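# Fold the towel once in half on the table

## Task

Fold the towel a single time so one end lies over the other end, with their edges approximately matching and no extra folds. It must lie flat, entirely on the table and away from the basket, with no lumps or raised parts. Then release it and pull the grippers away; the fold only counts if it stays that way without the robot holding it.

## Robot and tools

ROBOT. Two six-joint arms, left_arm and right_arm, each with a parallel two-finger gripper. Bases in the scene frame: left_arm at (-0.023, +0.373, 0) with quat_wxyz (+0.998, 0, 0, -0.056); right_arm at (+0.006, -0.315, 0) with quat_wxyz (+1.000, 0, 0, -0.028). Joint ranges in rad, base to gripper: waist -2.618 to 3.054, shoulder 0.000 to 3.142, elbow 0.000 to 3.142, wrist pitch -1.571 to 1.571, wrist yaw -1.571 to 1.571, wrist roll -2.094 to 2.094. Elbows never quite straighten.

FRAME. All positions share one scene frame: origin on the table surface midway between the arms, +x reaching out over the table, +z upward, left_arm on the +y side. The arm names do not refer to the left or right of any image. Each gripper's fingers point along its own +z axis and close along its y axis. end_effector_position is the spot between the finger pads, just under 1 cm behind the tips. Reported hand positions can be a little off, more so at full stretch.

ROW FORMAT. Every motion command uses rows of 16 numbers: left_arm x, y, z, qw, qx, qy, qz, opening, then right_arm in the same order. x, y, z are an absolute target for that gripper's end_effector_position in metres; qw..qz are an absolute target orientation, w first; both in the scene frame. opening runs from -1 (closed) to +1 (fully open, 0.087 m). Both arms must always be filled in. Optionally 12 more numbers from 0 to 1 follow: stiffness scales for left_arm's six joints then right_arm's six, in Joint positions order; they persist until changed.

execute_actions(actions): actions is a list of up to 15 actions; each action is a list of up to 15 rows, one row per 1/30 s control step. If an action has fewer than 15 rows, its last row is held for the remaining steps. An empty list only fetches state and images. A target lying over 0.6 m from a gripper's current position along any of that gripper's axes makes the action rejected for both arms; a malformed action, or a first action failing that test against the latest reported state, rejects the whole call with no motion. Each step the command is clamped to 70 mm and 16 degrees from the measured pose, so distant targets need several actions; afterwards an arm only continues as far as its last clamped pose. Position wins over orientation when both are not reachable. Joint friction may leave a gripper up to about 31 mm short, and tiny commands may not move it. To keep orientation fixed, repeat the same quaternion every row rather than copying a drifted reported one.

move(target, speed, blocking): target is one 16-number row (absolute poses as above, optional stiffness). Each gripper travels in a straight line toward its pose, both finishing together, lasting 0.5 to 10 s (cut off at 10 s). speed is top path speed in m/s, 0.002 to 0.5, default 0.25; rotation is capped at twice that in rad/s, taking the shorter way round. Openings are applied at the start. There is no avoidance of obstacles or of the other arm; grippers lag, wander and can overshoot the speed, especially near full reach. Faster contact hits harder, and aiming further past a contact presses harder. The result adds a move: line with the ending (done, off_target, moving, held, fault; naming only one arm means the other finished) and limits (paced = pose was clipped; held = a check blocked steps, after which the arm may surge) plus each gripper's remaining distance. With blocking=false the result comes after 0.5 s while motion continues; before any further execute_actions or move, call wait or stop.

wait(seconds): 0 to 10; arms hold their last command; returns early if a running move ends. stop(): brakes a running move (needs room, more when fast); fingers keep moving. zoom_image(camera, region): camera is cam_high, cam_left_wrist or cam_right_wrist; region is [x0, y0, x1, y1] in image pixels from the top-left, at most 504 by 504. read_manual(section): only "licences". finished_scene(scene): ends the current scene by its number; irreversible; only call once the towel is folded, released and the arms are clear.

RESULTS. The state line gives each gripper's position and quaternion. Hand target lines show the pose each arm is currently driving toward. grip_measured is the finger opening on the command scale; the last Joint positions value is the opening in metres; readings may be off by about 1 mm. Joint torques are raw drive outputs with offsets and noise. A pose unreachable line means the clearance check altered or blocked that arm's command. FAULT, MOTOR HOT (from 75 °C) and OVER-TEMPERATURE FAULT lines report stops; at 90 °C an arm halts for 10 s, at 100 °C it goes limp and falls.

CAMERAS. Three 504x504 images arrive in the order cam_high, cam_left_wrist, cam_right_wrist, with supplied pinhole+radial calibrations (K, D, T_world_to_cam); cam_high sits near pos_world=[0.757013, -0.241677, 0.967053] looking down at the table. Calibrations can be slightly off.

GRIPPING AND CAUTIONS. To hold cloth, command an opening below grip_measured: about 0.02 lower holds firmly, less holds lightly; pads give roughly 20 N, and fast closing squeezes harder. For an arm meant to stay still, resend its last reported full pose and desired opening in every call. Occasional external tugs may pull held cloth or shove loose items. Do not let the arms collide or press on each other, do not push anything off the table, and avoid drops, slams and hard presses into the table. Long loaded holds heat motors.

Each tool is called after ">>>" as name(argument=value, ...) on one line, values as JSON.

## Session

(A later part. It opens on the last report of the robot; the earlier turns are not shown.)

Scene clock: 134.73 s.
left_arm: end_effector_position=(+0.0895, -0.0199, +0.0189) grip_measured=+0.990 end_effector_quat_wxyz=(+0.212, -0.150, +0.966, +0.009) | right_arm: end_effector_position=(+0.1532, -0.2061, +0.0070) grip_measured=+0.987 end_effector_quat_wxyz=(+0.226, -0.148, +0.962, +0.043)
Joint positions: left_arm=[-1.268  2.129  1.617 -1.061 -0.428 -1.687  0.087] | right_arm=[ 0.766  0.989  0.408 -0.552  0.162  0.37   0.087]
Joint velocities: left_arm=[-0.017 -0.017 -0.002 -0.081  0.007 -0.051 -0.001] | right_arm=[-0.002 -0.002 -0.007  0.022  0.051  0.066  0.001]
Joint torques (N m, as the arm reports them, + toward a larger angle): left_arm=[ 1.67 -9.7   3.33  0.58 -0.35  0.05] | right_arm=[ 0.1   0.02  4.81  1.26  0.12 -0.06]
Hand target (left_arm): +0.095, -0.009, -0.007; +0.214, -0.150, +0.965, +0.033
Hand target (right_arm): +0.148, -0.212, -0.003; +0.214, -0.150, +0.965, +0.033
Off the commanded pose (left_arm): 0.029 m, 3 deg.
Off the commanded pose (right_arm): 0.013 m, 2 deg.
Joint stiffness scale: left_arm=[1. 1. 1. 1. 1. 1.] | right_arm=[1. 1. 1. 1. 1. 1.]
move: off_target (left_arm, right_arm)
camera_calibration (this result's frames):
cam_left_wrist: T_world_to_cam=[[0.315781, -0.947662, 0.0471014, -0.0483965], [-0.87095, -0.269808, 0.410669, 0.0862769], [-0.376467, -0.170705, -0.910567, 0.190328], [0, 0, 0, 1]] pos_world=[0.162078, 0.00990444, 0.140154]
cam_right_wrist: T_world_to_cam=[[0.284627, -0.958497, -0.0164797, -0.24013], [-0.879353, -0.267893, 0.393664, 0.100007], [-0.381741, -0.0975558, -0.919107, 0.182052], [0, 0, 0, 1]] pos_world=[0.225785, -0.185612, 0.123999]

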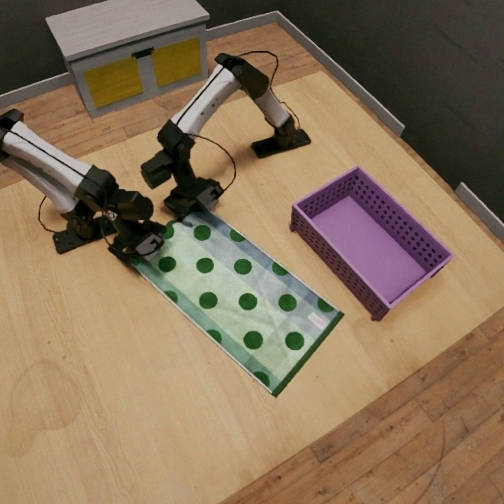

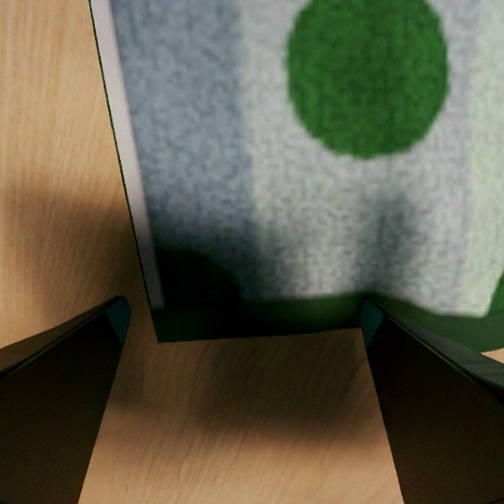

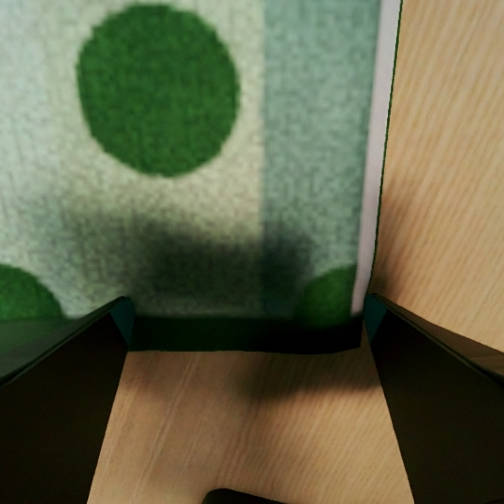

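>>> execute_actions(actions=[[[0.09,-0.018,0.006,0.212,-0.15,0.966,0.015,0.9,0.152,-0.207,0.0,0.222,-0.148,0.963,0.04,0.9],[0.09,-0.018,0.006,0.212,-0.15,0.966,0.015,0.85,0.152,-0.207,0.0,0.222,-0.148,0.963,0.04,0.85],[0.09,-0.018,0.006,0.212,-0.15,0.966,0.015,0.8,0.152,-0.207,0.0,0.222,-0.148,0.963,0.04,0.8],[0.09,-0.018,0.006,0.212,-0.15,0.966,0.015,0.75,0.152,-0.207,0.0,0.222,-0.148,0.963,0.04,0.75],[0.09,-0.018,0.006,0.212,-0.15,0.966,0.015,0.7,0.152,-0.207,0.0,0.222,-0.148,0.963,0.04,0.7],[0.09,-0.018,0.006,0.212,-0.15,0.966,0.015,0.65,0.152,-0.207,0.0,0.222,-0.148,0.963,0.04,0.65],[0.09,-0.018,0.006,0.212,-0.15,0.966,0.015,0.6,0.152,-0.207,0.0,0.222,-0.148,0.963,0.04,0.6],[0.09,-0.018,0.006,0.212,-0.15,0.966,0.015,0.55,0.152,-0.207,0.0,0.222,-0.148,0.963,0.04,0.55],[0.09,-0.018,0.006,0.212,-0.15,0.966,0.015,0.5,0.152,-0.207,0.0,0.222,-0.148,0.963,0.04,0.5],[0.09,-0.018,0.006,0.212,-0.15,0.966,0.015,0.45,0.152,-0.207,0.0,0.222,-0.148,0.963,0.04,0.45],[0.09,-0.018,0.006,0.212,-0.15,0.966,0.015,0.4,0.152,-0.207,0.0,0.222,-0.148,0.963,0.04,0.4],[0.09,-0.018,0.006,0.212,-0.15,0.966,0.015,0.35,0.152,-0.207,0.0,0.222,-0.148,0.963,0.04,0.35],[0.09,-0.018,0.006,0.212,-0.15,0.966,0.015,0.3,0.152,-0.207,0.0,0.222,-0.148,0.963,0.04,0.3],[0.09,-0.018,0.006,0.212,-0.15,0.966,0.015,0.25,0.152,-0.207,0.0,0.222,-0.148,0.963,0.04,0.25],[0.09,-0.018,0.006,0.212,-0.15,0.966,0.015,0.2,0.152,-0.207,0.0,0.222,-0.148,0.963,0.04,0.2]]])

Scene clock: 142.47 s.
left_arm: end_effector_position=(+0.0905, -0.0218, +0.0190) grip_measured=+0.224 end_effector_quat_wxyz=(+0.214, -0.150, +0.965, +0.005) | right_arm: end_effector_position=(+0.1554, -0.2041, +0.0079) grip_measured=+0.224 end_effector_quat_wxyz=(+0.231, -0.147, +0.961, +0.047)
Joint positions: left_arm=[-1.268  2.129  1.617 -1.052 -0.432 -1.687  0.054] | right_arm=[ 0.766  0.989  0.408 -0.54   0.162  0.37   0.054]
Joint velocities: left_arm=[ 0.002 -0.007 -0.002  0.095 -0.022 -0.022 -0.041] | right_arm=[ 0.007  0.027 -0.002 -0.007 -0.007  0.007 -0.042]
Joint torques (N m, as the arm reports them, + toward a larger angle): left_arm=[  0.46 -12.08   5.     0.42  -0.21   0.03] | right_arm=[ 0.8  -0.11  5.82  1.23  0.14  0.04]
Hand target (left_arm): +0.090, -0.018, +0.006; +0.212, -0.150, +0.966, +0.015
Hand target (right_arm): +0.152, -0.207, +0.000; +0.222, -0.148, +0.963, +0.040
Off the commanded pose (left_arm): 0.014 m, 1 deg.
Off the commanded pose (right_arm): 0.009 m, 1 deg.
Joint stiffness scale: left_arm=[1. 1. 1. 1. 1. 1.] | right_arm=[1. 1. 1. 1. 1. 1.]
camera_calibration (this result's frames):
cam_left_wrist: T_world_to_cam=[[0.315207, -0.947387, 0.0556994, -0.0506572], [-0.873063, -0.26647, 0.408356, 0.0868576], [-0.372029, -0.177346, -0.911122, 0.189987], [0, 0, 0, 1]] pos_world=[0.16248, 0.0088463, 0.140454]
cam_right_wrist: T_world_to_cam=[[0.284956, -0.958293, -0.0217906, -0.238811], [-0.882817, -0.271233, 0.383493, 0.102064], [-0.373409, -0.0900416, -0.923287, 0.184159], [0, 0, 0, 1]] pos_world=[0.226921, -0.184585, 0.125687]

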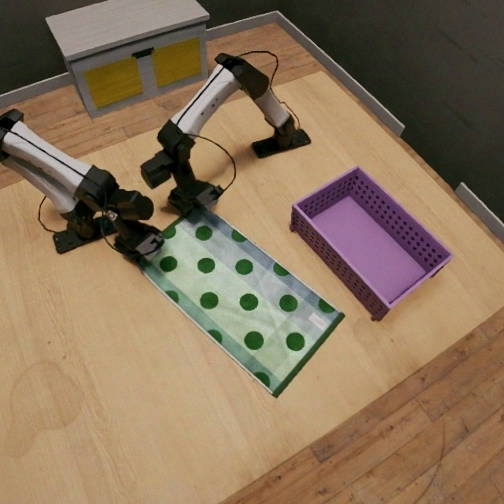

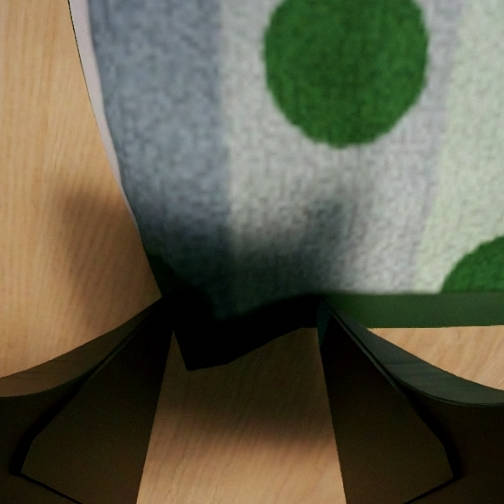

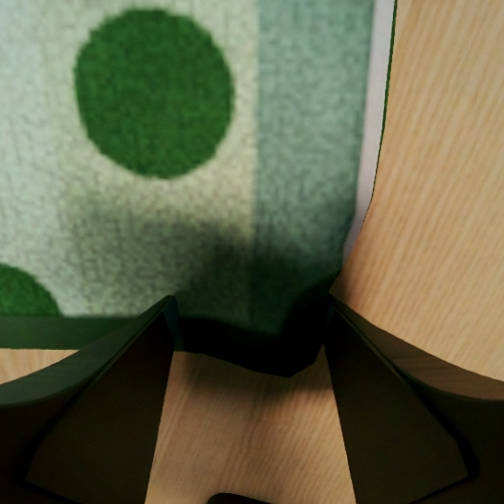

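Both are buckling up between the fingers. Continue closing.

>>> execute_actions(actions=[[[0.09,-0.02,0.008,0.212,-0.15,0.966,0.01,0.14,0.154,-0.205,0.002,0.228,-0.148,0.962,0.044,0.14],[0.09,-0.02,0.008,0.212,-0.15,0.966,0.01,0.08,0.154,-0.205,0.002,0.228,-0.148,0.962,0.044,0.08],[0.09,-0.02,0.008,0.212,-0.15,0.966,0.01,0.02,0.154,-0.205,0.002,0.228,-0.148,0.962,0.044,0.02],[0.09,-0.02,0.008,0.212,-0.15,0.966,0.01,-0.04,0.154,-0.205,0.002,0.228,-0.148,0.962,0.044,-0.04],[0.09,-0.02,0.008,0.212,-0.15,0.966,0.01,-0.1,0.154,-0.205,0.002,0.228,-0.148,0.962,0.044,-0.1],[0.09,-0.02,0.008,0.212,-0.15,0.966,0.01,-0.16,0.154,-0.205,0.002,0.228,-0.148,0.962,0.044,-0.16],[0.09,-0.02,0.008,0.212,-0.15,0.966,0.01,-0.22,0.154,-0.205,0.002,0.228,-0.148,0.962,0.044,-0.22],[0.09,-0.02,0.008,0.212,-0.15,0.966,0.01,-0.28,0.154,-0.205,0.002,0.228,-0.148,0.962,0.044,-0.28],[0.09,-0.02,0.008,0.212,-0.15,0.966,0.01,-0.34,0.154,-0.205,0.002,0.228,-0.148,0.962,0.044,-0.34],[0.09,-0.02,0.008,0.212,-0.15,0.966,0.01,-0.4,0.154,-0.205,0.002,0.228,-0.148,0.962,0.044,-0.4],[0.09,-0.02,0.008,0.212,-0.15,0.966,0.01,-0.46,0.154,-0.205,0.002,0.228,-0.148,0.962,0.044,-0.46],[0.09,-0.02,0.008,0.212,-0.15,0.966,0.01,-0.52,0.154,-0.205,0.002,0.228,-0.148,0.962,0.044,-0.52],[0.09,-0.02,0.008,0.212,-0.15,0.966,0.01,-0.58,0.154,-0.205,0.002,0.228,-0.148,0.962,0.044,-0.58],[0.09,-0.02,0.008,0.212,-0.15,0.966,0.01,-0.64,0.154,-0.205,0.002,0.228,-0.148,0.962,0.044,-0.64],[0.09,-0.02,0.008,0.212,-0.15,0.966,0.01,-0.7,0.154,-0.205,0.002,0.228,-0.148,0.962,0.044,-0.7]],[[0.09,-0.02,0.008,0.212,-0.15,0.966,0.01,-0.74,0.154,-0.205,0.002,0.228,-0.148,0.962,0.044,-0.74],[0.09,-0.02,0.008,0.212,-0.15,0.966,0.01,-0.77,0.154,-0.205,0.002,0.228,-0.148,0.962,0.044,-0.77],[0.09,-0.02,0.008,0.212,-0.15,0.966,0.01,-0.8,0.154,-0.205,0.002,0.228,-0.148,0.962,0.044,-0.8],[0.09,-0.02,0.008,0.212,-0.15,0.966,0.01,-0.83,0.154,-0.205,0.002,0.228,-0.148,0.962,0.044,-0.83],[0.09,-0.02,0.008,0.212,-0.15,0.966,0.01,-0.86,0.154,-0.205,0.002,0.228,-0.148,0.962,0.044,-0.86],[0.09,-0.02,0.008,0.212,-0.15,0.966,0.01,-0.89,0.154,-0.205,0.002,0.228,-0.148,0.962,0.044,-0.89],[0.09,-0.02,0.008,0.212,-0.15,0.966,0.01,-0.92,0.154,-0.205,0.002,0.228,-0.148,0.962,0.044,-0.92],[0.09,-0.02,0.008,0.212,-0.15,0.966,0.01,-0.95,0.154,-0.205,0.002,0.228,-0.148,0.962,0.044,-0.95]]])

Scene clock: 154.10 s.
left_arm: end_effector_position=(+0.0940, -0.0348, +0.0199) grip_measured=-0.931 end_effector_quat_wxyz=(+0.218, -0.158, +0.963, -0.021) | right_arm: end_effector_position=(+0.1579, -0.1989, +0.0093) grip_measured=-0.938 end_effector_quat_wxyz=(+0.236, -0.147, +0.959, +0.058)
Joint positions: left_arm=[-1.268  2.129  1.617 -0.999 -0.437 -1.691  0.003] | right_arm=[ 0.766  0.989  0.408 -0.519  0.149  0.37   0.003]
Joint velocities: left_arm=[-0.017  0.012  0.007  0.007 -0.066 -0.037 -0.001] | right_arm=[ 0.002 -0.012 -0.012 -0.007  0.051 -0.066 -0.001]
Joint torques (N m, as the arm reports them, + toward a larger angle): left_arm=[  0.39 -12.54   5.25   0.14  -0.17   0.04] | right_arm=[ 0.87 -0.63  6.    1.14  0.25  0.02]
Hand target (left_arm): +0.090, -0.020, +0.008; +0.212, -0.150, +0.966, +0.010
Hand target (right_arm): +0.154, -0.205, +0.002; +0.228, -0.148, +0.961, +0.044
Off the commanded pose (left_arm): 0.019 m, 4 deg.
Off the commanded pose (right_arm): 0.010 m, 2 deg.
Joint stiffness scale: left_arm=[1. 1. 1. 1. 1. 1.] | right_arm=[1. 1. 1. 1. 1. 1.]
camera_calibration (this result's frames):
cam_left_wrist: T_world_to_cam=[[0.31703, -0.941993, 0.11019, -0.0651754], [-0.878546, -0.247918, 0.408281, 0.0872389], [-0.35728, -0.226244, -0.906181, 0.186622], [0, 0, 0, 1]] pos_world=[0.163982, 0.00245538, 0.140677]
cam_right_wrist: T_world_to_cam=[[0.290412, -0.956012, -0.0412616, -0.234774], [-0.884529, -0.284648, 0.369573, 0.102798], [-0.365061, -0.0708313, -0.928285, 0.189462], [0, 0, 0, 1]] pos_world=[0.228274, -0.181765, 0.128196]

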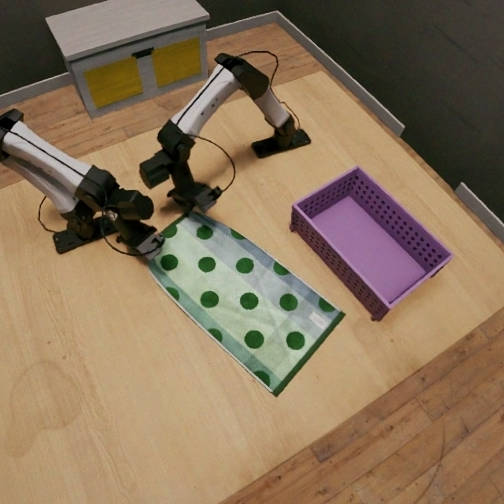

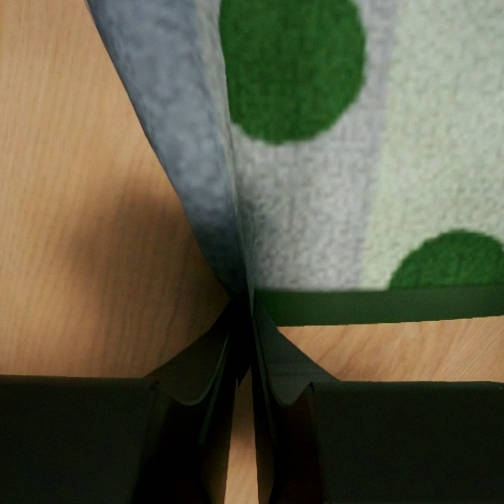

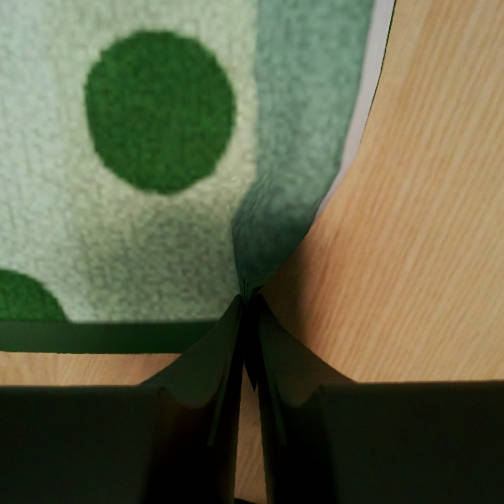

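>>> move(target=[0.085,-0.022,0.11,0.1874,-0.1499,0.9649,-0.1049,-0.97,0.135,-0.186,0.10,0.1602,-0.113,0.9747,0.1078,-0.97], speed=0.12)

Scene clock: 171.67 s.
left_arm: end_effector_position=(+0.0841, -0.0318, +0.1172) grip_measured=-0.931 end_effector_quat_wxyz=(+0.191, -0.150, +0.962, -0.122) | right_arm: end_effector_position=(+0.1340, -0.1871, +0.0922) grip_measured=-0.938 end_effector_quat_wxyz=(+0.158, -0.123, +0.975, +0.099)
Joint positions: left_arm=[-1.261  1.858  1.59  -1.027 -0.371 -1.63   0.003] | right_arm=[ 0.743  0.976  0.76  -0.979  0.     0.436  0.003]
Joint velocities: left_arm=[ 0.012  0.012  0.012 -0.037  0.037 -0.007 -0.001] | right_arm=[ 0.017 -0.012  0.022  0.037 -0.022 -0.022 -0.002]
Joint torques (N m, as the arm reports them, + toward a larger angle): left_arm=[  1.08 -12.73   5.19   0.64  -0.13   0.08] | right_arm=[-0.45 -1.64  9.97  0.94 -0.06  0.08]
Hand target (left_arm): +0.085, -0.021, +0.111; +0.188, -0.149, +0.965, -0.105
Hand target (right_arm): +0.137, -0.184, +0.100; +0.161, -0.113, +0.974, +0.109
Off the commanded pose (left_arm): 0.012 m, 2 deg.
Off the commanded pose (right_arm): 0.008 m, 2 deg.
Joint stiffness scale: left_arm=[1. 1. 1. 1. 1. 1.] | right_arm=[1. 1. 1. 1. 1. 1.]
move: off_target (left_arm)
camera_calibration (this result's frames):
cam_left_wrist: T_world_to_cam=[[0.265576, -0.919094, 0.291092, -0.0860844], [-0.881254, -0.108982, 0.459906, 0.0382156], [-0.390973, -0.378667, -0.838899, 0.261953], [0, 0, 0, 1]] pos_world=[0.158956, 0.0242378, 0.227235]
cam_right_wrist: T_world_to_cam=[[0.252517, -0.95556, -0.152117, -0.197765], [-0.815536, -0.294791, 0.497995, 0.0314192], [-0.520707, -0.00169544, -0.853734, 0.285449], [0, 0, 0, 1]] pos_world=[0.224198, -0.17923, 0.197967]

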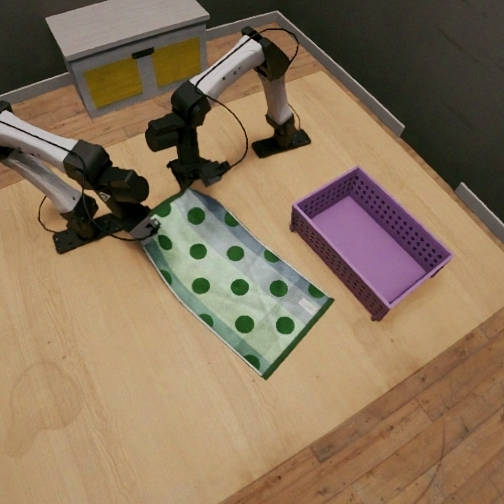

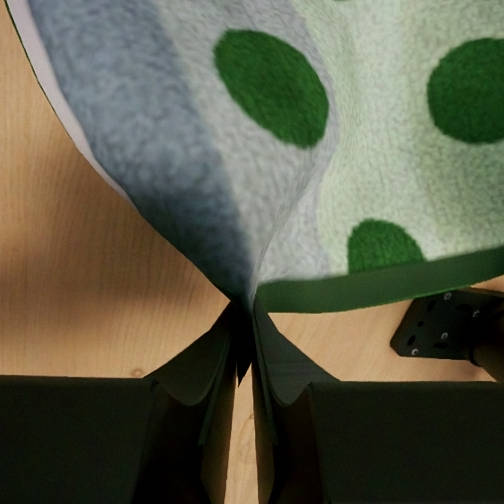

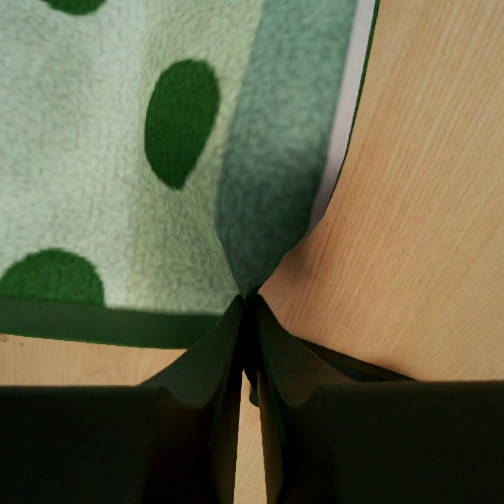

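>>> move(target=[0.01,0.07,0.21,0.0944,-0.0613,0.9709,-0.2117,-0.97,0.025,-0.105,0.205,0.0806,-0.0317,0.9872,0.1337,-0.97], speed=0.15)

Scene clock: 178.83 s.
left_arm: end_effector_position=(+0.0145, +0.0620, +0.2186) grip_measured=-0.931 end_effector_quat_wxyz=(+0.100, -0.070, +0.966, -0.227) | right_arm: end_effector_position=(+0.0258, -0.1055, +0.1994) grip_measured=-0.938 end_effector_quat_wxyz=(+0.076, -0.033, +0.988, +0.128)
Joint positions: left_arm=[-1.295  1.331  1.392 -1.153 -0.153 -1.514  0.003] | right_arm=[ 1.411  1.155  1.278 -1.406  0.083  1.276  0.003]
Joint velocities: left_arm=[-0.002 -0.007  0.002  0.022 -0.022 -0.081 -0.001] | right_arm=[ 0.007 -0.017 -0.002  0.007 -0.007  0.007 -0.001]
Joint torques (N m, as the arm reports them, + toward a larger angle): left_arm=[-0.62 -6.83  4.92  0.94 -0.05  0.08] | right_arm=[ 1.6  -1.42  9.44  0.73  0.22  0.06]
Hand target (left_arm): +0.008, +0.071, +0.210; +0.095, -0.061, +0.971, -0.212
Hand target (right_arm): +0.026, -0.102, +0.205; +0.082, -0.032, +0.988, +0.130
Off the commanded pose (left_arm): 0.013 m, 2 deg.
Off the commanded pose (right_arm): 0.006 m, 1 deg.
Joint stiffness scale: left_arm=[1. 1. 1. 1. 1. 1.] | right_arm=[1. 1. 1. 1. 1. 1.]
move: off_target (left_arm)
camera_calibration (this result's frames):
cam_left_wrist: T_world_to_cam=[[0.11404, -0.886788, 0.447885, -0.0449949], [-0.808043, 0.179487, 0.561116, -0.10062], [-0.57798, -0.4259, -0.696095, 0.329816], [0, 0, 0, 1]] pos_world=[0.114453, 0.118628, 0.306195]
cam_right_wrist: T_world_to_cam=[[0.0664864, -0.967804, -0.242764, -0.0545454], [-0.746734, -0.209635, 0.631222, -0.105484], [-0.661791, 0.139312, -0.73663, 0.315933], [0, 0, 0, 1]] pos_world=[0.13394, -0.118916, 0.286068]

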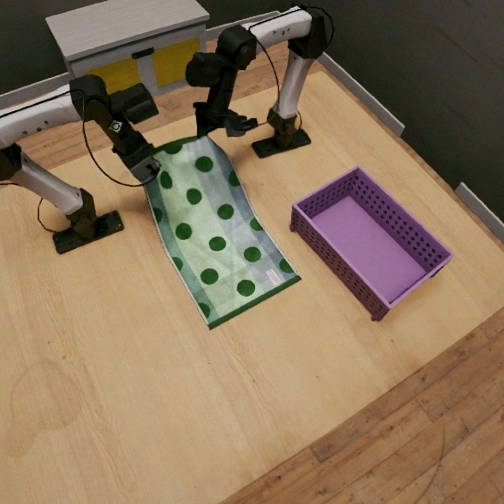

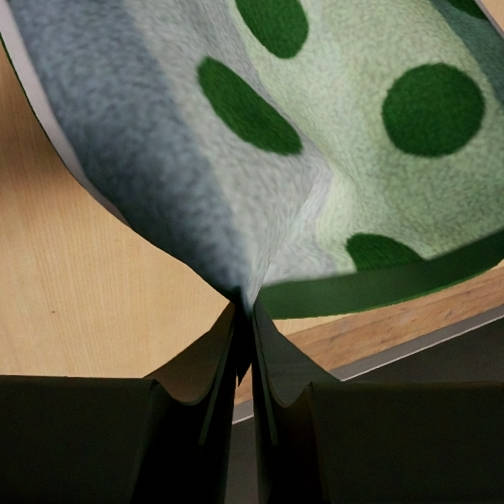

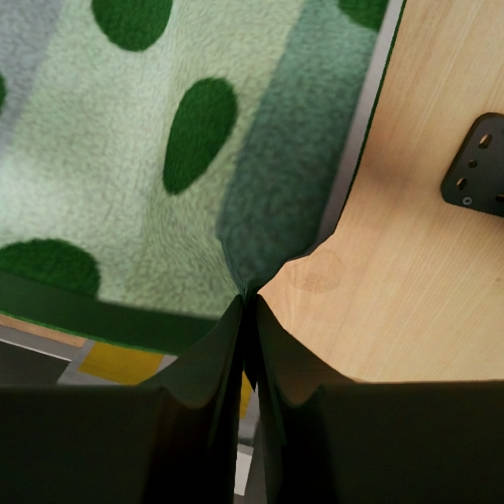

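>>> move(target=[-0.04,0.088,0.225,-0.1274,0.0282,0.9679,-0.2145,-0.97,-0.04,-0.09,0.225,-0.1285,-0.0227,0.9763,0.1721,-0.97], speed=0.15)

Scene clock: 185.77 s.
left_arm: end_effector_position=(-0.0399, +0.0808, +0.2347) grip_measured=-0.931 end_effector_quat_wxyz=(-0.115, +0.032, +0.964, -0.239) | right_arm: end_effector_position=(-0.0392, -0.0933, +0.2213) grip_measured=-0.938 end_effector_quat_wxyz=(-0.119, -0.029, +0.978, +0.171)
Joint positions: left_arm=[-1.169  1.331  1.392 -1.229  0.366 -1.289  0.003] | right_arm=[ 1.404  1.165  1.278 -1.402 -0.314  1.333  0.003]
Joint velocities: left_arm=[-0.002  0.017 -0.017 -0.037  0.022 -0.022  0.001] | right_arm=[-0.007 -0.017 -0.022 -0.081 -0.022 -0.11  -0.   ]
Joint torques (N m, as the arm reports them, + toward a larger angle): left_arm=[ 1.21 -4.3   6.04  0.75  0.31  0.11] | right_arm=[-0.14 -1.5   8.27  0.81 -0.23  0.07]
Hand target (left_arm): -0.040, +0.087, +0.226; -0.127, +0.028, +0.968, -0.216
Hand target (right_arm): -0.040, -0.089, +0.226; -0.128, -0.023, +0.976, +0.174
Off the commanded pose (left_arm): 0.012 m, 3 deg.
Off the commanded pose (right_arm): 0.005 m, 1 deg.
Joint stiffness scale: left_arm=[1. 1. 1. 1. 1. 1.] | right_arm=[1. 1. 1. 1. 1. 1.]
move: off_target (left_arm)
camera_calibration (this result's frames):
cam_left_wrist: T_world_to_cam=[[0.0119096, -0.890123, 0.455565, -0.0349159], [-0.463631, 0.398749, 0.791231, -0.214964], [-0.885948, -0.220637, -0.407939, 0.2211], [0, 0, 0, 1]] pos_world=[0.096635, 0.10342, 0.276188]
cam_right_wrist: T_world_to_cam=[[0.00209267, -0.944488, -0.32854, -0.0144418], [-0.441936, -0.29559, 0.846947, -0.209079], [-0.897044, 0.143422, -0.418022, 0.208016], [0, 0, 0, 1]] pos_world=[0.0942302, -0.105276, 0.259289]

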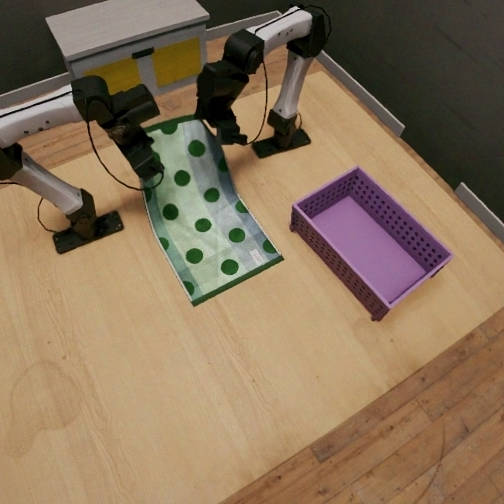

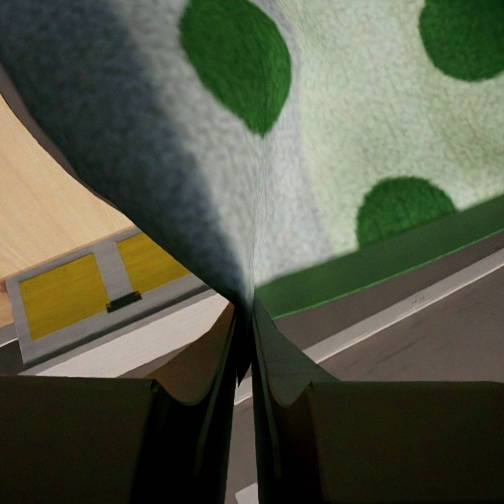

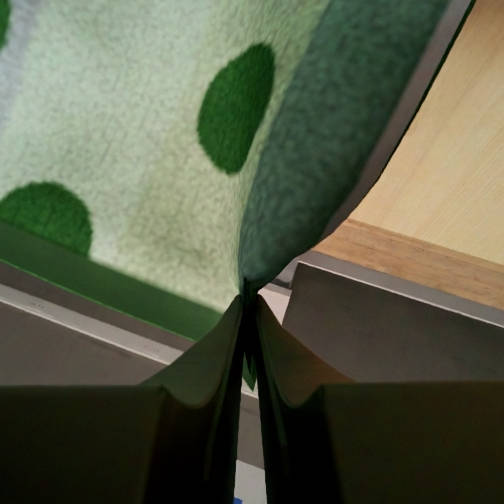

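>>> move(target=[0.09,0.09,0.215,-0.1274,0.0282,0.9679,-0.2145,-0.97,0.09,-0.088,0.215,-0.1285,-0.0227,0.9763,0.1721,-0.97], speed=0.15)

Scene clock: 188.77 s.
left_arm: end_effector_position=(+0.0886, +0.0893, +0.2143) grip_measured=-0.931 end_effector_quat_wxyz=(-0.118, +0.028, +0.968, -0.222) | right_arm: end_effector_position=(+0.0896, -0.0888, +0.2089) grip_measured=-0.938 end_effector_quat_wxyz=(-0.128, -0.019, +0.976, +0.173)
Joint positions: left_arm=[-0.724  1.607  1.584 -1.375  0.48  -0.819  0.003] | right_arm=[ 0.847  1.459  1.443 -1.493 -0.429  0.767  0.003]
Joint velocities: left_arm=[ 0.007 -0.017 -0.002 -0.022  0.037  0.007  0.   ] | right_arm=[ 0.007 -0.007 -0.012 -0.022 -0.022 -0.037  0.001]
Joint torques (N m, as the arm reports them, + toward a larger angle): left_arm=[ 0.87 -6.78  8.89  0.4   0.3   0.16] | right_arm=[-0.31 -4.97  9.23  0.17 -0.16 -0.07]
Hand target (left_arm): +0.090, +0.091, +0.215; -0.123, +0.028, +0.968, -0.215
Hand target (right_arm): +0.091, -0.090, +0.215; -0.129, -0.022, +0.976, +0.176
Off the commanded pose (left_arm): 0.002 m, 1 deg.
Off the commanded pose (right_arm): 0.006 m, 0 deg.
Joint stiffness scale: left_arm=[1. 1. 1. 1. 1. 1.] | right_arm=[1. 1. 1. 1. 1. 1.]
move: done
camera_calibration (this result's frames):
cam_left_wrist: T_world_to_cam=[[0.0165367, -0.905846, 0.423284, -0.0116771], [-0.461642, 0.368601, 0.806858, -0.143432], [-0.886912, -0.208748, -0.412081, 0.328402], [0, 0, 0, 1]] pos_world=[0.225242, 0.110845, 0.256]
cam_right_wrist: T_world_to_cam=[[-0.022067, -0.944043, -0.329084, -0.0122408], [-0.428459, -0.288473, 0.856275, -0.142828], [-0.903292, 0.159894, -0.398118, 0.315571], [0, 0, 0, 1]] pos_world=[0.223586, -0.103216, 0.243906]

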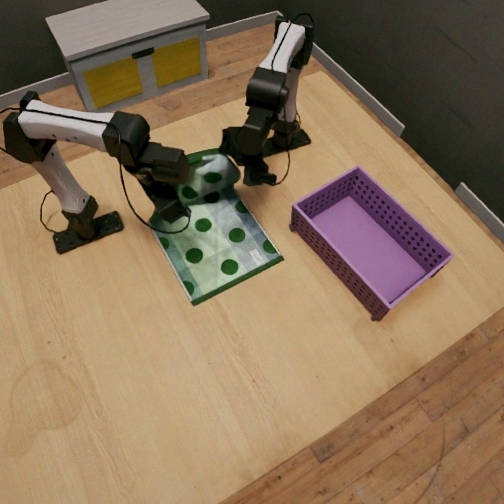

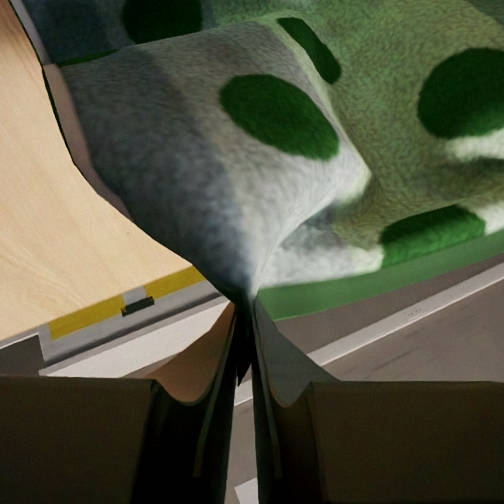

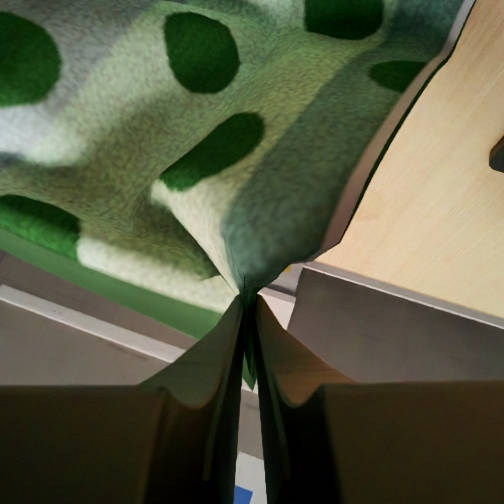

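>>> move(target=[0.215,0.085,0.155,-0.1274,0.0282,0.9679,-0.2145,-0.97,0.215,-0.093,0.15,-0.1274,-0.0282,0.9679,0.2145,-0.97], speed=0.15)

Scene clock: 196.93 s.
left_arm: end_effector_position=(+0.2129, +0.0836, +0.1558) grip_measured=-0.931 end_effector_quat_wxyz=(-0.122, +0.029, +0.968, -0.219) | right_arm: end_effector_position=(+0.2072, -0.0965, +0.1440) grip_measured=-0.938 end_effector_quat_wxyz=(-0.138, -0.023, +0.968, +0.207)
Joint positions: left_arm=[-0.494  2.019  1.868 -1.383  0.504 -0.555  0.003] | right_arm=[ 0.543  1.805  1.528 -1.361 -0.498  0.424  0.003]
Joint velocities: left_arm=[-0.002  0.012 -0.002 -0.037 -0.051  0.037 -0.   ] | right_arm=[-0.002  0.007  0.002  0.022 -0.051 -0.022  0.   ]
Joint torques (N m, as the arm reports them, + toward a larger angle): left_arm=[  0.89 -11.5    8.78   0.25   0.31   0.08] | right_arm=[-0.26 -9.03  9.25  0.21 -0.24 -0.11]
Hand target (left_arm): +0.216, +0.086, +0.155; -0.125, +0.028, +0.968, -0.214
Hand target (right_arm): +0.214, -0.096, +0.149; -0.126, -0.028, +0.968, +0.217
Off the commanded pose (left_arm): 0.003 m, 1 deg.
Off the commanded pose (right_arm): 0.010 m, 2 deg.
Joint stiffness scale: left_arm=[1. 1. 1. 1. 1. 1.] | right_arm=[1. 1. 1. 1. 1. 1.]
move: done
camera_calibration (this result's frames):
cam_left_wrist: T_world_to_cam=[[0.0162642, -0.908812, 0.416889, 0.00714265], [-0.454183, 0.364731, 0.812828, -0.0390176], [-0.89076, -0.202564, -0.406834, 0.412815], [0, 0, 0, 1]] pos_world=[0.349882, 0.104344, 0.196684]
cam_right_wrist: T_world_to_cam=[[-0.0279857, -0.918607, -0.394181, -0.0252227], [-0.409601, -0.349172, 0.842797, -0.0469668], [-0.911836, 0.185043, -0.36649, 0.396792], [0, 0, 0, 1]] pos_world=[0.341865, -0.112993, 0.175061]

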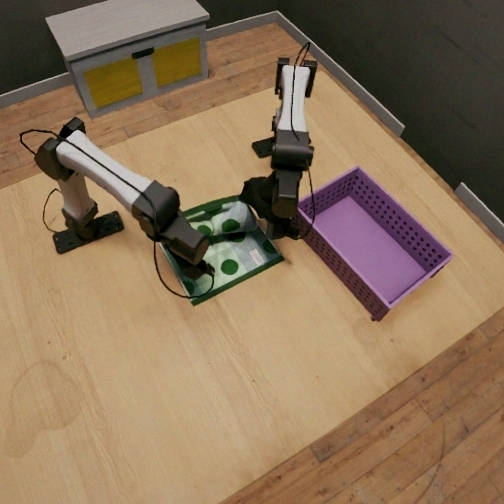

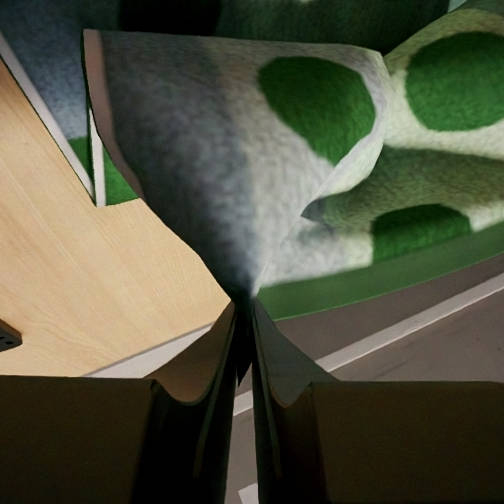

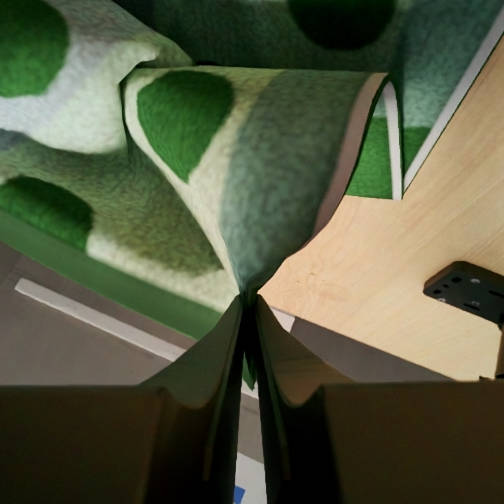

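>>> zoom_image(camera="cam_high", region=[130, 160, 310, 320])

Region (130, 160, 310, 320) of cam_high's 504x504 image, scaled by 2.800, with more detail than that image has.

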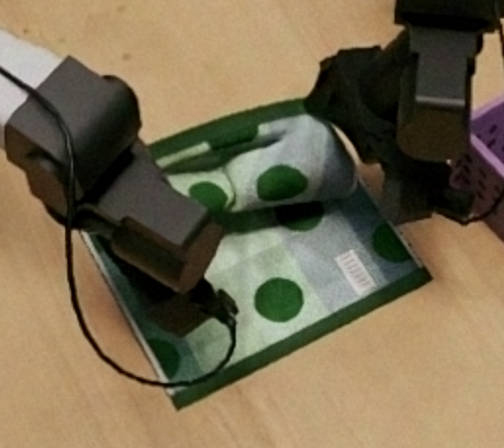

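>>> move(target=[0.04,0.088,0.205,-0.1274,0.0282,0.9679,-0.2145,-0.97,0.04,-0.09,0.2,-0.1274,-0.0282,0.9679,0.2145,-0.97], speed=0.2)

>>> move(target=[0.04,0.088,0.205,-0.1274,0.0282,0.9679,-0.2145,-0.97,0.05,-0.12,0.25,-0.05,-0.0282,0.96,0.27,0.2], speed=0.15)

Scene clock: 228.63 s.
left_arm: end_effector_position=(+0.0420, +0.0830, +0.2108) grip_measured=-0.931 end_effector_quat_wxyz=(-0.130, +0.030, +0.966, -0.222) | right_arm: end_effector_position=(+0.0455, -0.0829, +0.2062) grip_measured=-0.938 end_effector_quat_wxyz=(-0.124, -0.032, +0.966, +0.223)
Joint positions: left_arm=[-0.859  1.509  1.461 -1.299  0.475 -0.963  0.003] | right_arm=[ 0.974  1.279  1.262 -1.347 -0.476  0.903  0.003]
Joint velocities: left_arm=[-0.017 -0.007 -0.012 -0.007 -0.081  0.051 -0.   ] | right_arm=[-0.002 -0.027 -0.002 -0.022 -0.051  0.007 -0.   ]
Joint torques (N m, as the arm reports them, + toward a larger angle): left_arm=[-0.3  -8.93  4.8   0.74  0.22 -0.03] | right_arm=[ 1.65 -4.97  4.84  0.67 -0.07  0.09]
Hand target (left_arm): +0.039, +0.086, +0.205; -0.131, +0.028, +0.967, -0.215
Hand target (right_arm): +0.040, -0.087, +0.201; -0.128, -0.029, +0.969, +0.211
Off the commanded pose (left_arm): 0.008 m, 1 deg.
Off the commanded pose (right_arm): 0.011 m, 1 deg.
Joint stiffness scale: left_arm=[1. 1. 1. 1. 1. 1.] | right_arm=[1. 1. 1. 1. 1. 1.]
move: off_target (right_arm)
camera_calibration (this result's frames):
cam_left_wrist: T_world_to_cam=[[0.0187157, -0.905639, 0.423637, -0.0153488], [-0.438147, 0.37343, 0.817666, -0.163523], [-0.898709, -0.200918, -0.389814, 0.279441], [0, 0, 0, 1]] pos_world=[0.179776, 0.103309, 0.24914]
cam_right_wrist: T_world_to_cam=[[-0.00845125, -0.904624, -0.426127, 0.0141544], [-0.431741, -0.381076, 0.817546, -0.157305], [-0.901958, 0.190886, -0.387343, 0.273995], [0, 0, 0, 1]] pos_world=[0.179336, -0.0994425, 0.240766]

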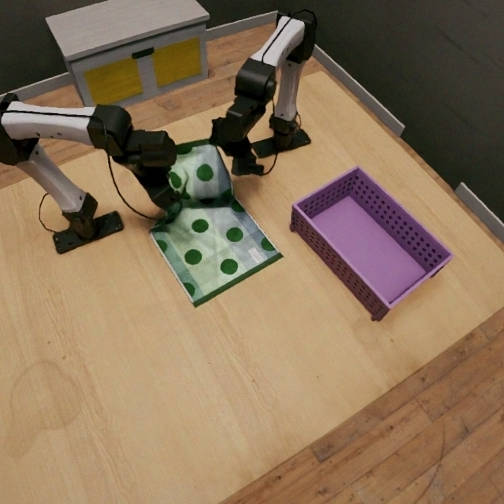

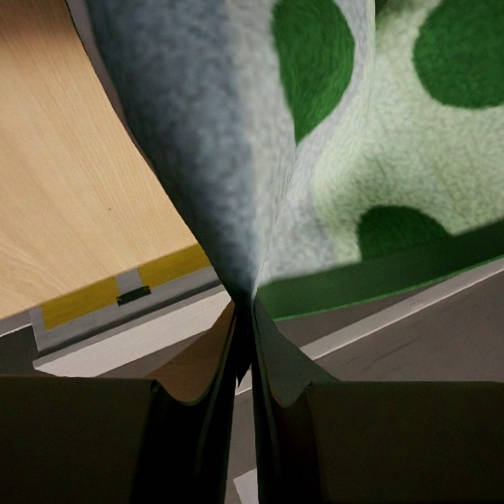

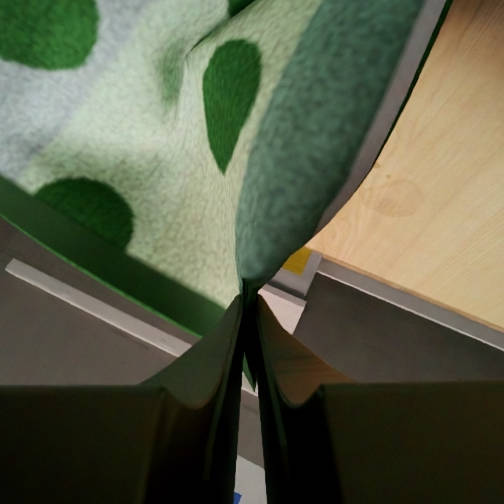

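Scene clock: 229.73 s.
left_arm: end_effector_position=(+0.0431, +0.0835, +0.2099) grip_measured=-0.931 end_effector_quat_wxyz=(-0.127, +0.030, +0.967, -0.220) | right_arm: end_effector_position=(+0.0467, -0.1172, +0.2440) grip_measured=+0.200 end_effector_quat_wxyz=(-0.064, -0.027, +0.962, +0.265)
Joint positions: left_arm=[-0.859  1.509  1.461 -1.299  0.466 -0.963  0.003] | right_arm=[ 0.87   1.12   1.323 -1.464 -0.464  0.832  0.052]
Joint velocities: left_arm=[-0.007  0.012  0.002 -0.051  0.037  0.007  0.001] | right_arm=[-0.017  0.002  0.002 -0.007 -0.022 -0.007 -0.   ]
Joint torques (N m, as the arm reports them, + toward a larger angle): left_arm=[ 0.04 -9.08  4.76  0.77  0.22  0.  ] | right_arm=[-0.48 -2.68  9.    0.84 -0.06 -0.11]
Hand target (left_arm): +0.040, +0.088, +0.205; -0.128, +0.028, +0.968, -0.214
Hand target (right_arm): +0.050, -0.119, +0.250; -0.050, -0.029, +0.961, +0.270
Off the commanded pose (left_arm): 0.007 m, 1 deg.
Off the commanded pose (right_arm): 0.007 m, 2 deg.
Joint stiffness scale: left_arm=[1. 1. 1. 1. 1. 1.] | right_arm=[1. 1. 1. 1. 1. 1.]
move: done
camera_calibration (this result's frames):
cam_left_wrist: T_world_to_cam=[[0.0175621, -0.907553, 0.419569, -0.0134728], [-0.444356, 0.36883, 0.816402, -0.161578], [-0.895678, -0.200776, -0.3968, 0.281496], [0, 0, 0, 1]] pos_world=[0.180568, 0.103885, 0.249263]
cam_right_wrist: T_world_to_cam=[[0.00213329, -0.864499, -0.50263, 0.0221055], [-0.534742, -0.425717, 0.729942, -0.179765], [-0.845013, 0.26722, -0.463192, 0.321083], [0, 0, 0, 1]] pos_world=[0.175144, -0.143219, 0.291052]

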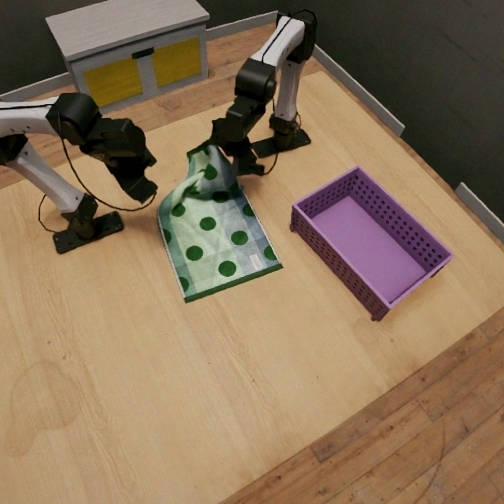

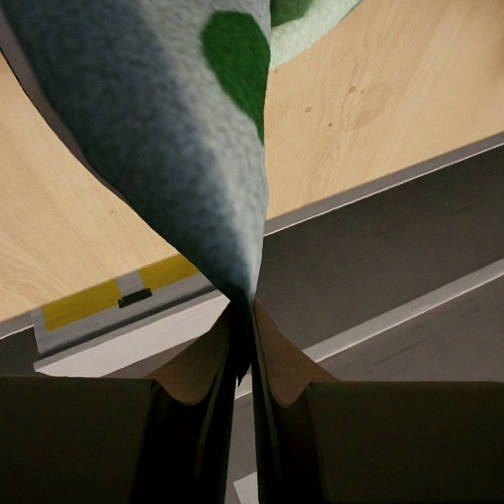

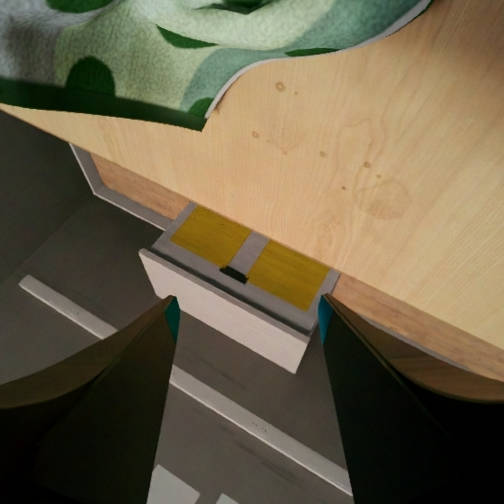

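>>> execute_actions(actions=[])

>>> zoom_image(camera="cam_high", region=[130, 110, 300, 280])

Scene clock: 232.97 s.
left_arm: end_effector_position=(+0.0431, +0.0835, +0.2099) grip_measured=-0.931 end_effector_quat_wxyz=(-0.127, +0.030, +0.967, -0.220) | right_arm: end_effector_position=(+0.0465, -0.1175, +0.2439) grip_measured=+0.200 end_effector_quat_wxyz=(-0.065, -0.028, +0.962, +0.264)
Joint positions: left_arm=[-0.859  1.509  1.461 -1.299  0.466 -0.963  0.003] | right_arm=[ 0.87   1.12   1.323 -1.466 -0.464  0.83   0.052]
Joint velocities: left_arm=[-0.007 -0.007 -0.007 -0.051  0.022  0.007  0.001] | right_arm=[ 0.002 -0.002 -0.007  0.007  0.007 -0.007 -0.   ]
Joint torques (N m, as the arm reports them, + toward a larger angle): left_arm=[ 0.03 -9.06  4.77  0.76  0.22  0.  ] | right_arm=[-0.42 -2.7   9.    0.81 -0.06 -0.1 ]
Hand target (left_arm): +0.040, +0.088, +0.205; -0.128, +0.028, +0.968, -0.214
Hand target (right_arm): +0.050, -0.119, +0.250; -0.050, -0.029, +0.961, +0.270
Off the commanded pose (left_arm): 0.007 m, 1 deg.
Off the commanded pose (right_arm): 0.007 m, 2 deg.
Joint stiffness scale: left_arm=[1. 1. 1. 1. 1. 1.] | right_arm=[1. 1. 1. 1. 1. 1.]
camera_calibration (this result's frames):
cam_left_wrist: T_world_to_cam=[[0.0175104, -0.90764, 0.419384, -0.0133875], [-0.444638, 0.368621, 0.816343, -0.161489], [-0.895539, -0.200769, -0.397117, 0.281589], [0, 0, 0, 1]] pos_world=[0.180604, 0.103911, 0.249268]
cam_right_wrist: T_world_to_cam=[[0.00349641, -0.864919, -0.501899, 0.0214984], [-0.533989, -0.425968, 0.730347, -0.180106], [-0.845484, 0.265455, -0.463347, 0.320781], [0, 0, 0, 1]] pos_world=[0.174966, -0.143278, 0.290963]

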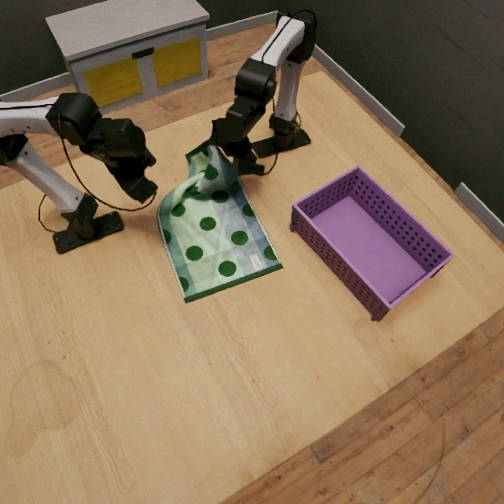

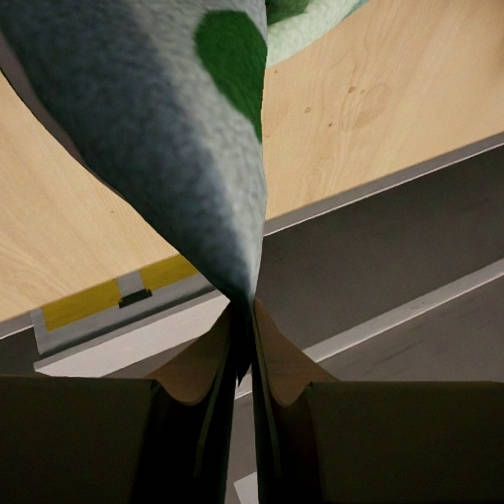

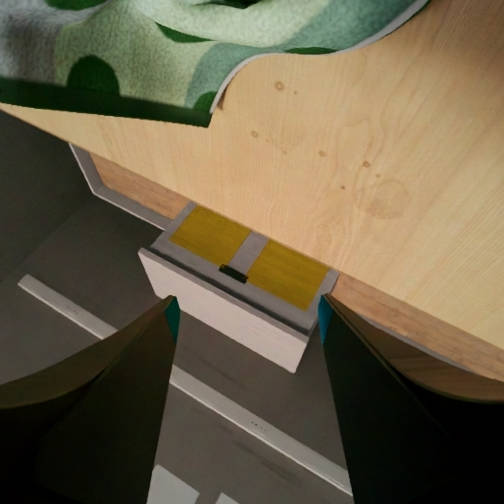

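Region (130, 110, 300, 280) of cam_high's 504x504 image, scaled by 2.965, with more detail than that image has.

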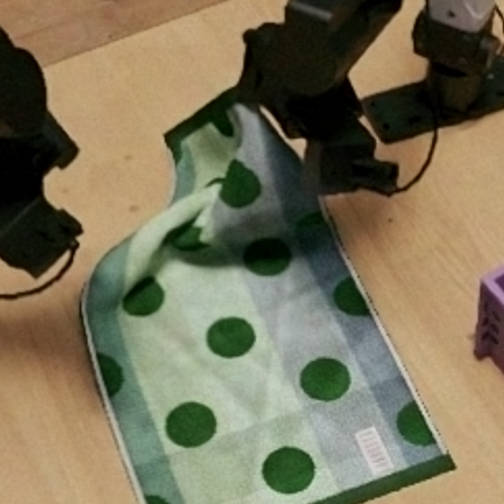

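>>> move(target=[-0.13,0.15,0.06,-0.0975,0.137,0.9829,-0.0749,-0.97,0.06,-0.13,0.13,0.1968,-0.6273,0.7345,0.1681,1], speed=0.25)

Scene clock: 257.13 s.
left_arm: end_effector_position=(-0.1307, +0.1373, +0.0745) grip_measured=-0.931 end_effector_quat_wxyz=(-0.106, +0.136, +0.980, -0.098) | right_arm: end_effector_position=(+0.0578, -0.1307, +0.1325) grip_measured=+0.987 end_effector_quat_wxyz=(+0.187, -0.621, +0.742, +0.168)
Joint positions: left_arm=[-1.586  1.35   0.856 -0.879  0.213 -1.443  0.003] | right_arm=[ 1.295  0.921  0.869 -1.018 -0.092 -0.131  0.087]
Joint velocities: left_arm=[ 0.017  0.007  0.002 -0.051  0.007 -0.022  0.   ] | right_arm=[-0.027 -0.017  0.002  0.022 -0.022 -0.037 -0.001]
Joint torques (N m, as the arm reports them, + toward a larger angle): left_arm=[-0.64 -2.72  4.75  0.75  0.06 -0.06] | right_arm=[ 1.55 -2.56  5.65  1.35  0.11 -0.12]
Hand target (left_arm): -0.132, +0.146, +0.060; -0.105, +0.136, +0.982, -0.074
Hand target (right_arm): +0.058, -0.131, +0.129; +0.195, -0.629, +0.735, +0.165
Off the commanded pose (left_arm): 0.019 m, 3 deg.
Off the commanded pose (right_arm): 0.003 m, 2 deg.
Joint stiffness scale: left_arm=[1. 1. 1. 1. 1. 1.] | right_arm=[1. 1. 1. 1. 1. 1.]
move: off_target (left_arm)
camera_calibration (this result's frames):
cam_left_wrist: T_world_to_cam=[[-0.227221, -0.951317, 0.208245, 0.085024], [-0.451211, 0.292343, 0.843175, -0.140465], [-0.863006, 0.0976244, -0.495671, 0.053577], [0, 0, 0, 1]] pos_world=[0.00217702, 0.116718, 0.127288]
cam_right_wrist: T_world_to_cam=[[0.981462, -0.190842, -0.0176439, -0.078508], [-0.172557, -0.919966, 0.351974, -0.13364], [-0.0834033, -0.342405, -0.935843, 0.221336], [0, 0, 0, 1]] pos_world=[0.0724523, -0.0621405, 0.252789]

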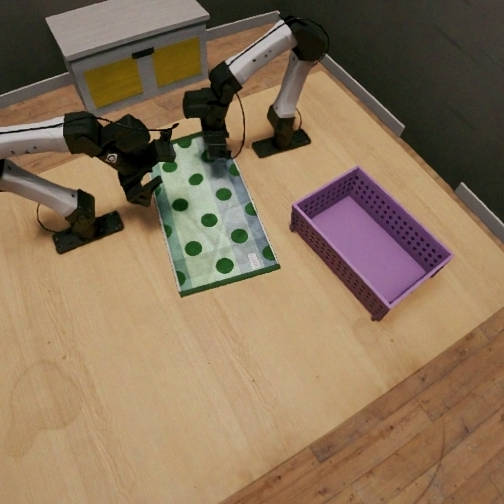

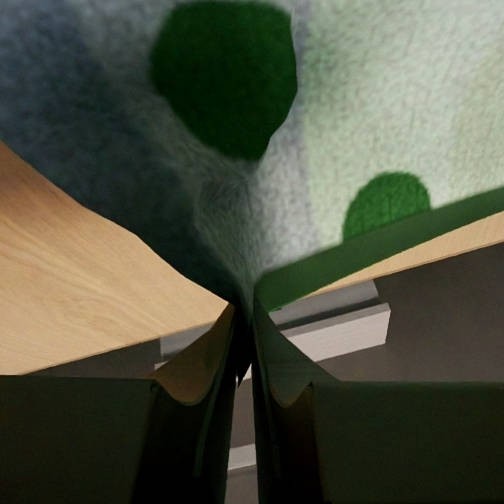

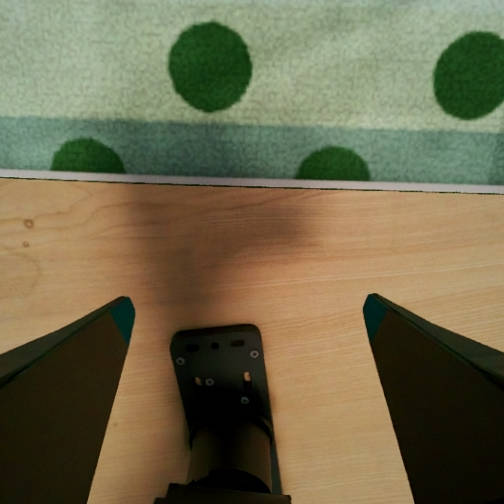

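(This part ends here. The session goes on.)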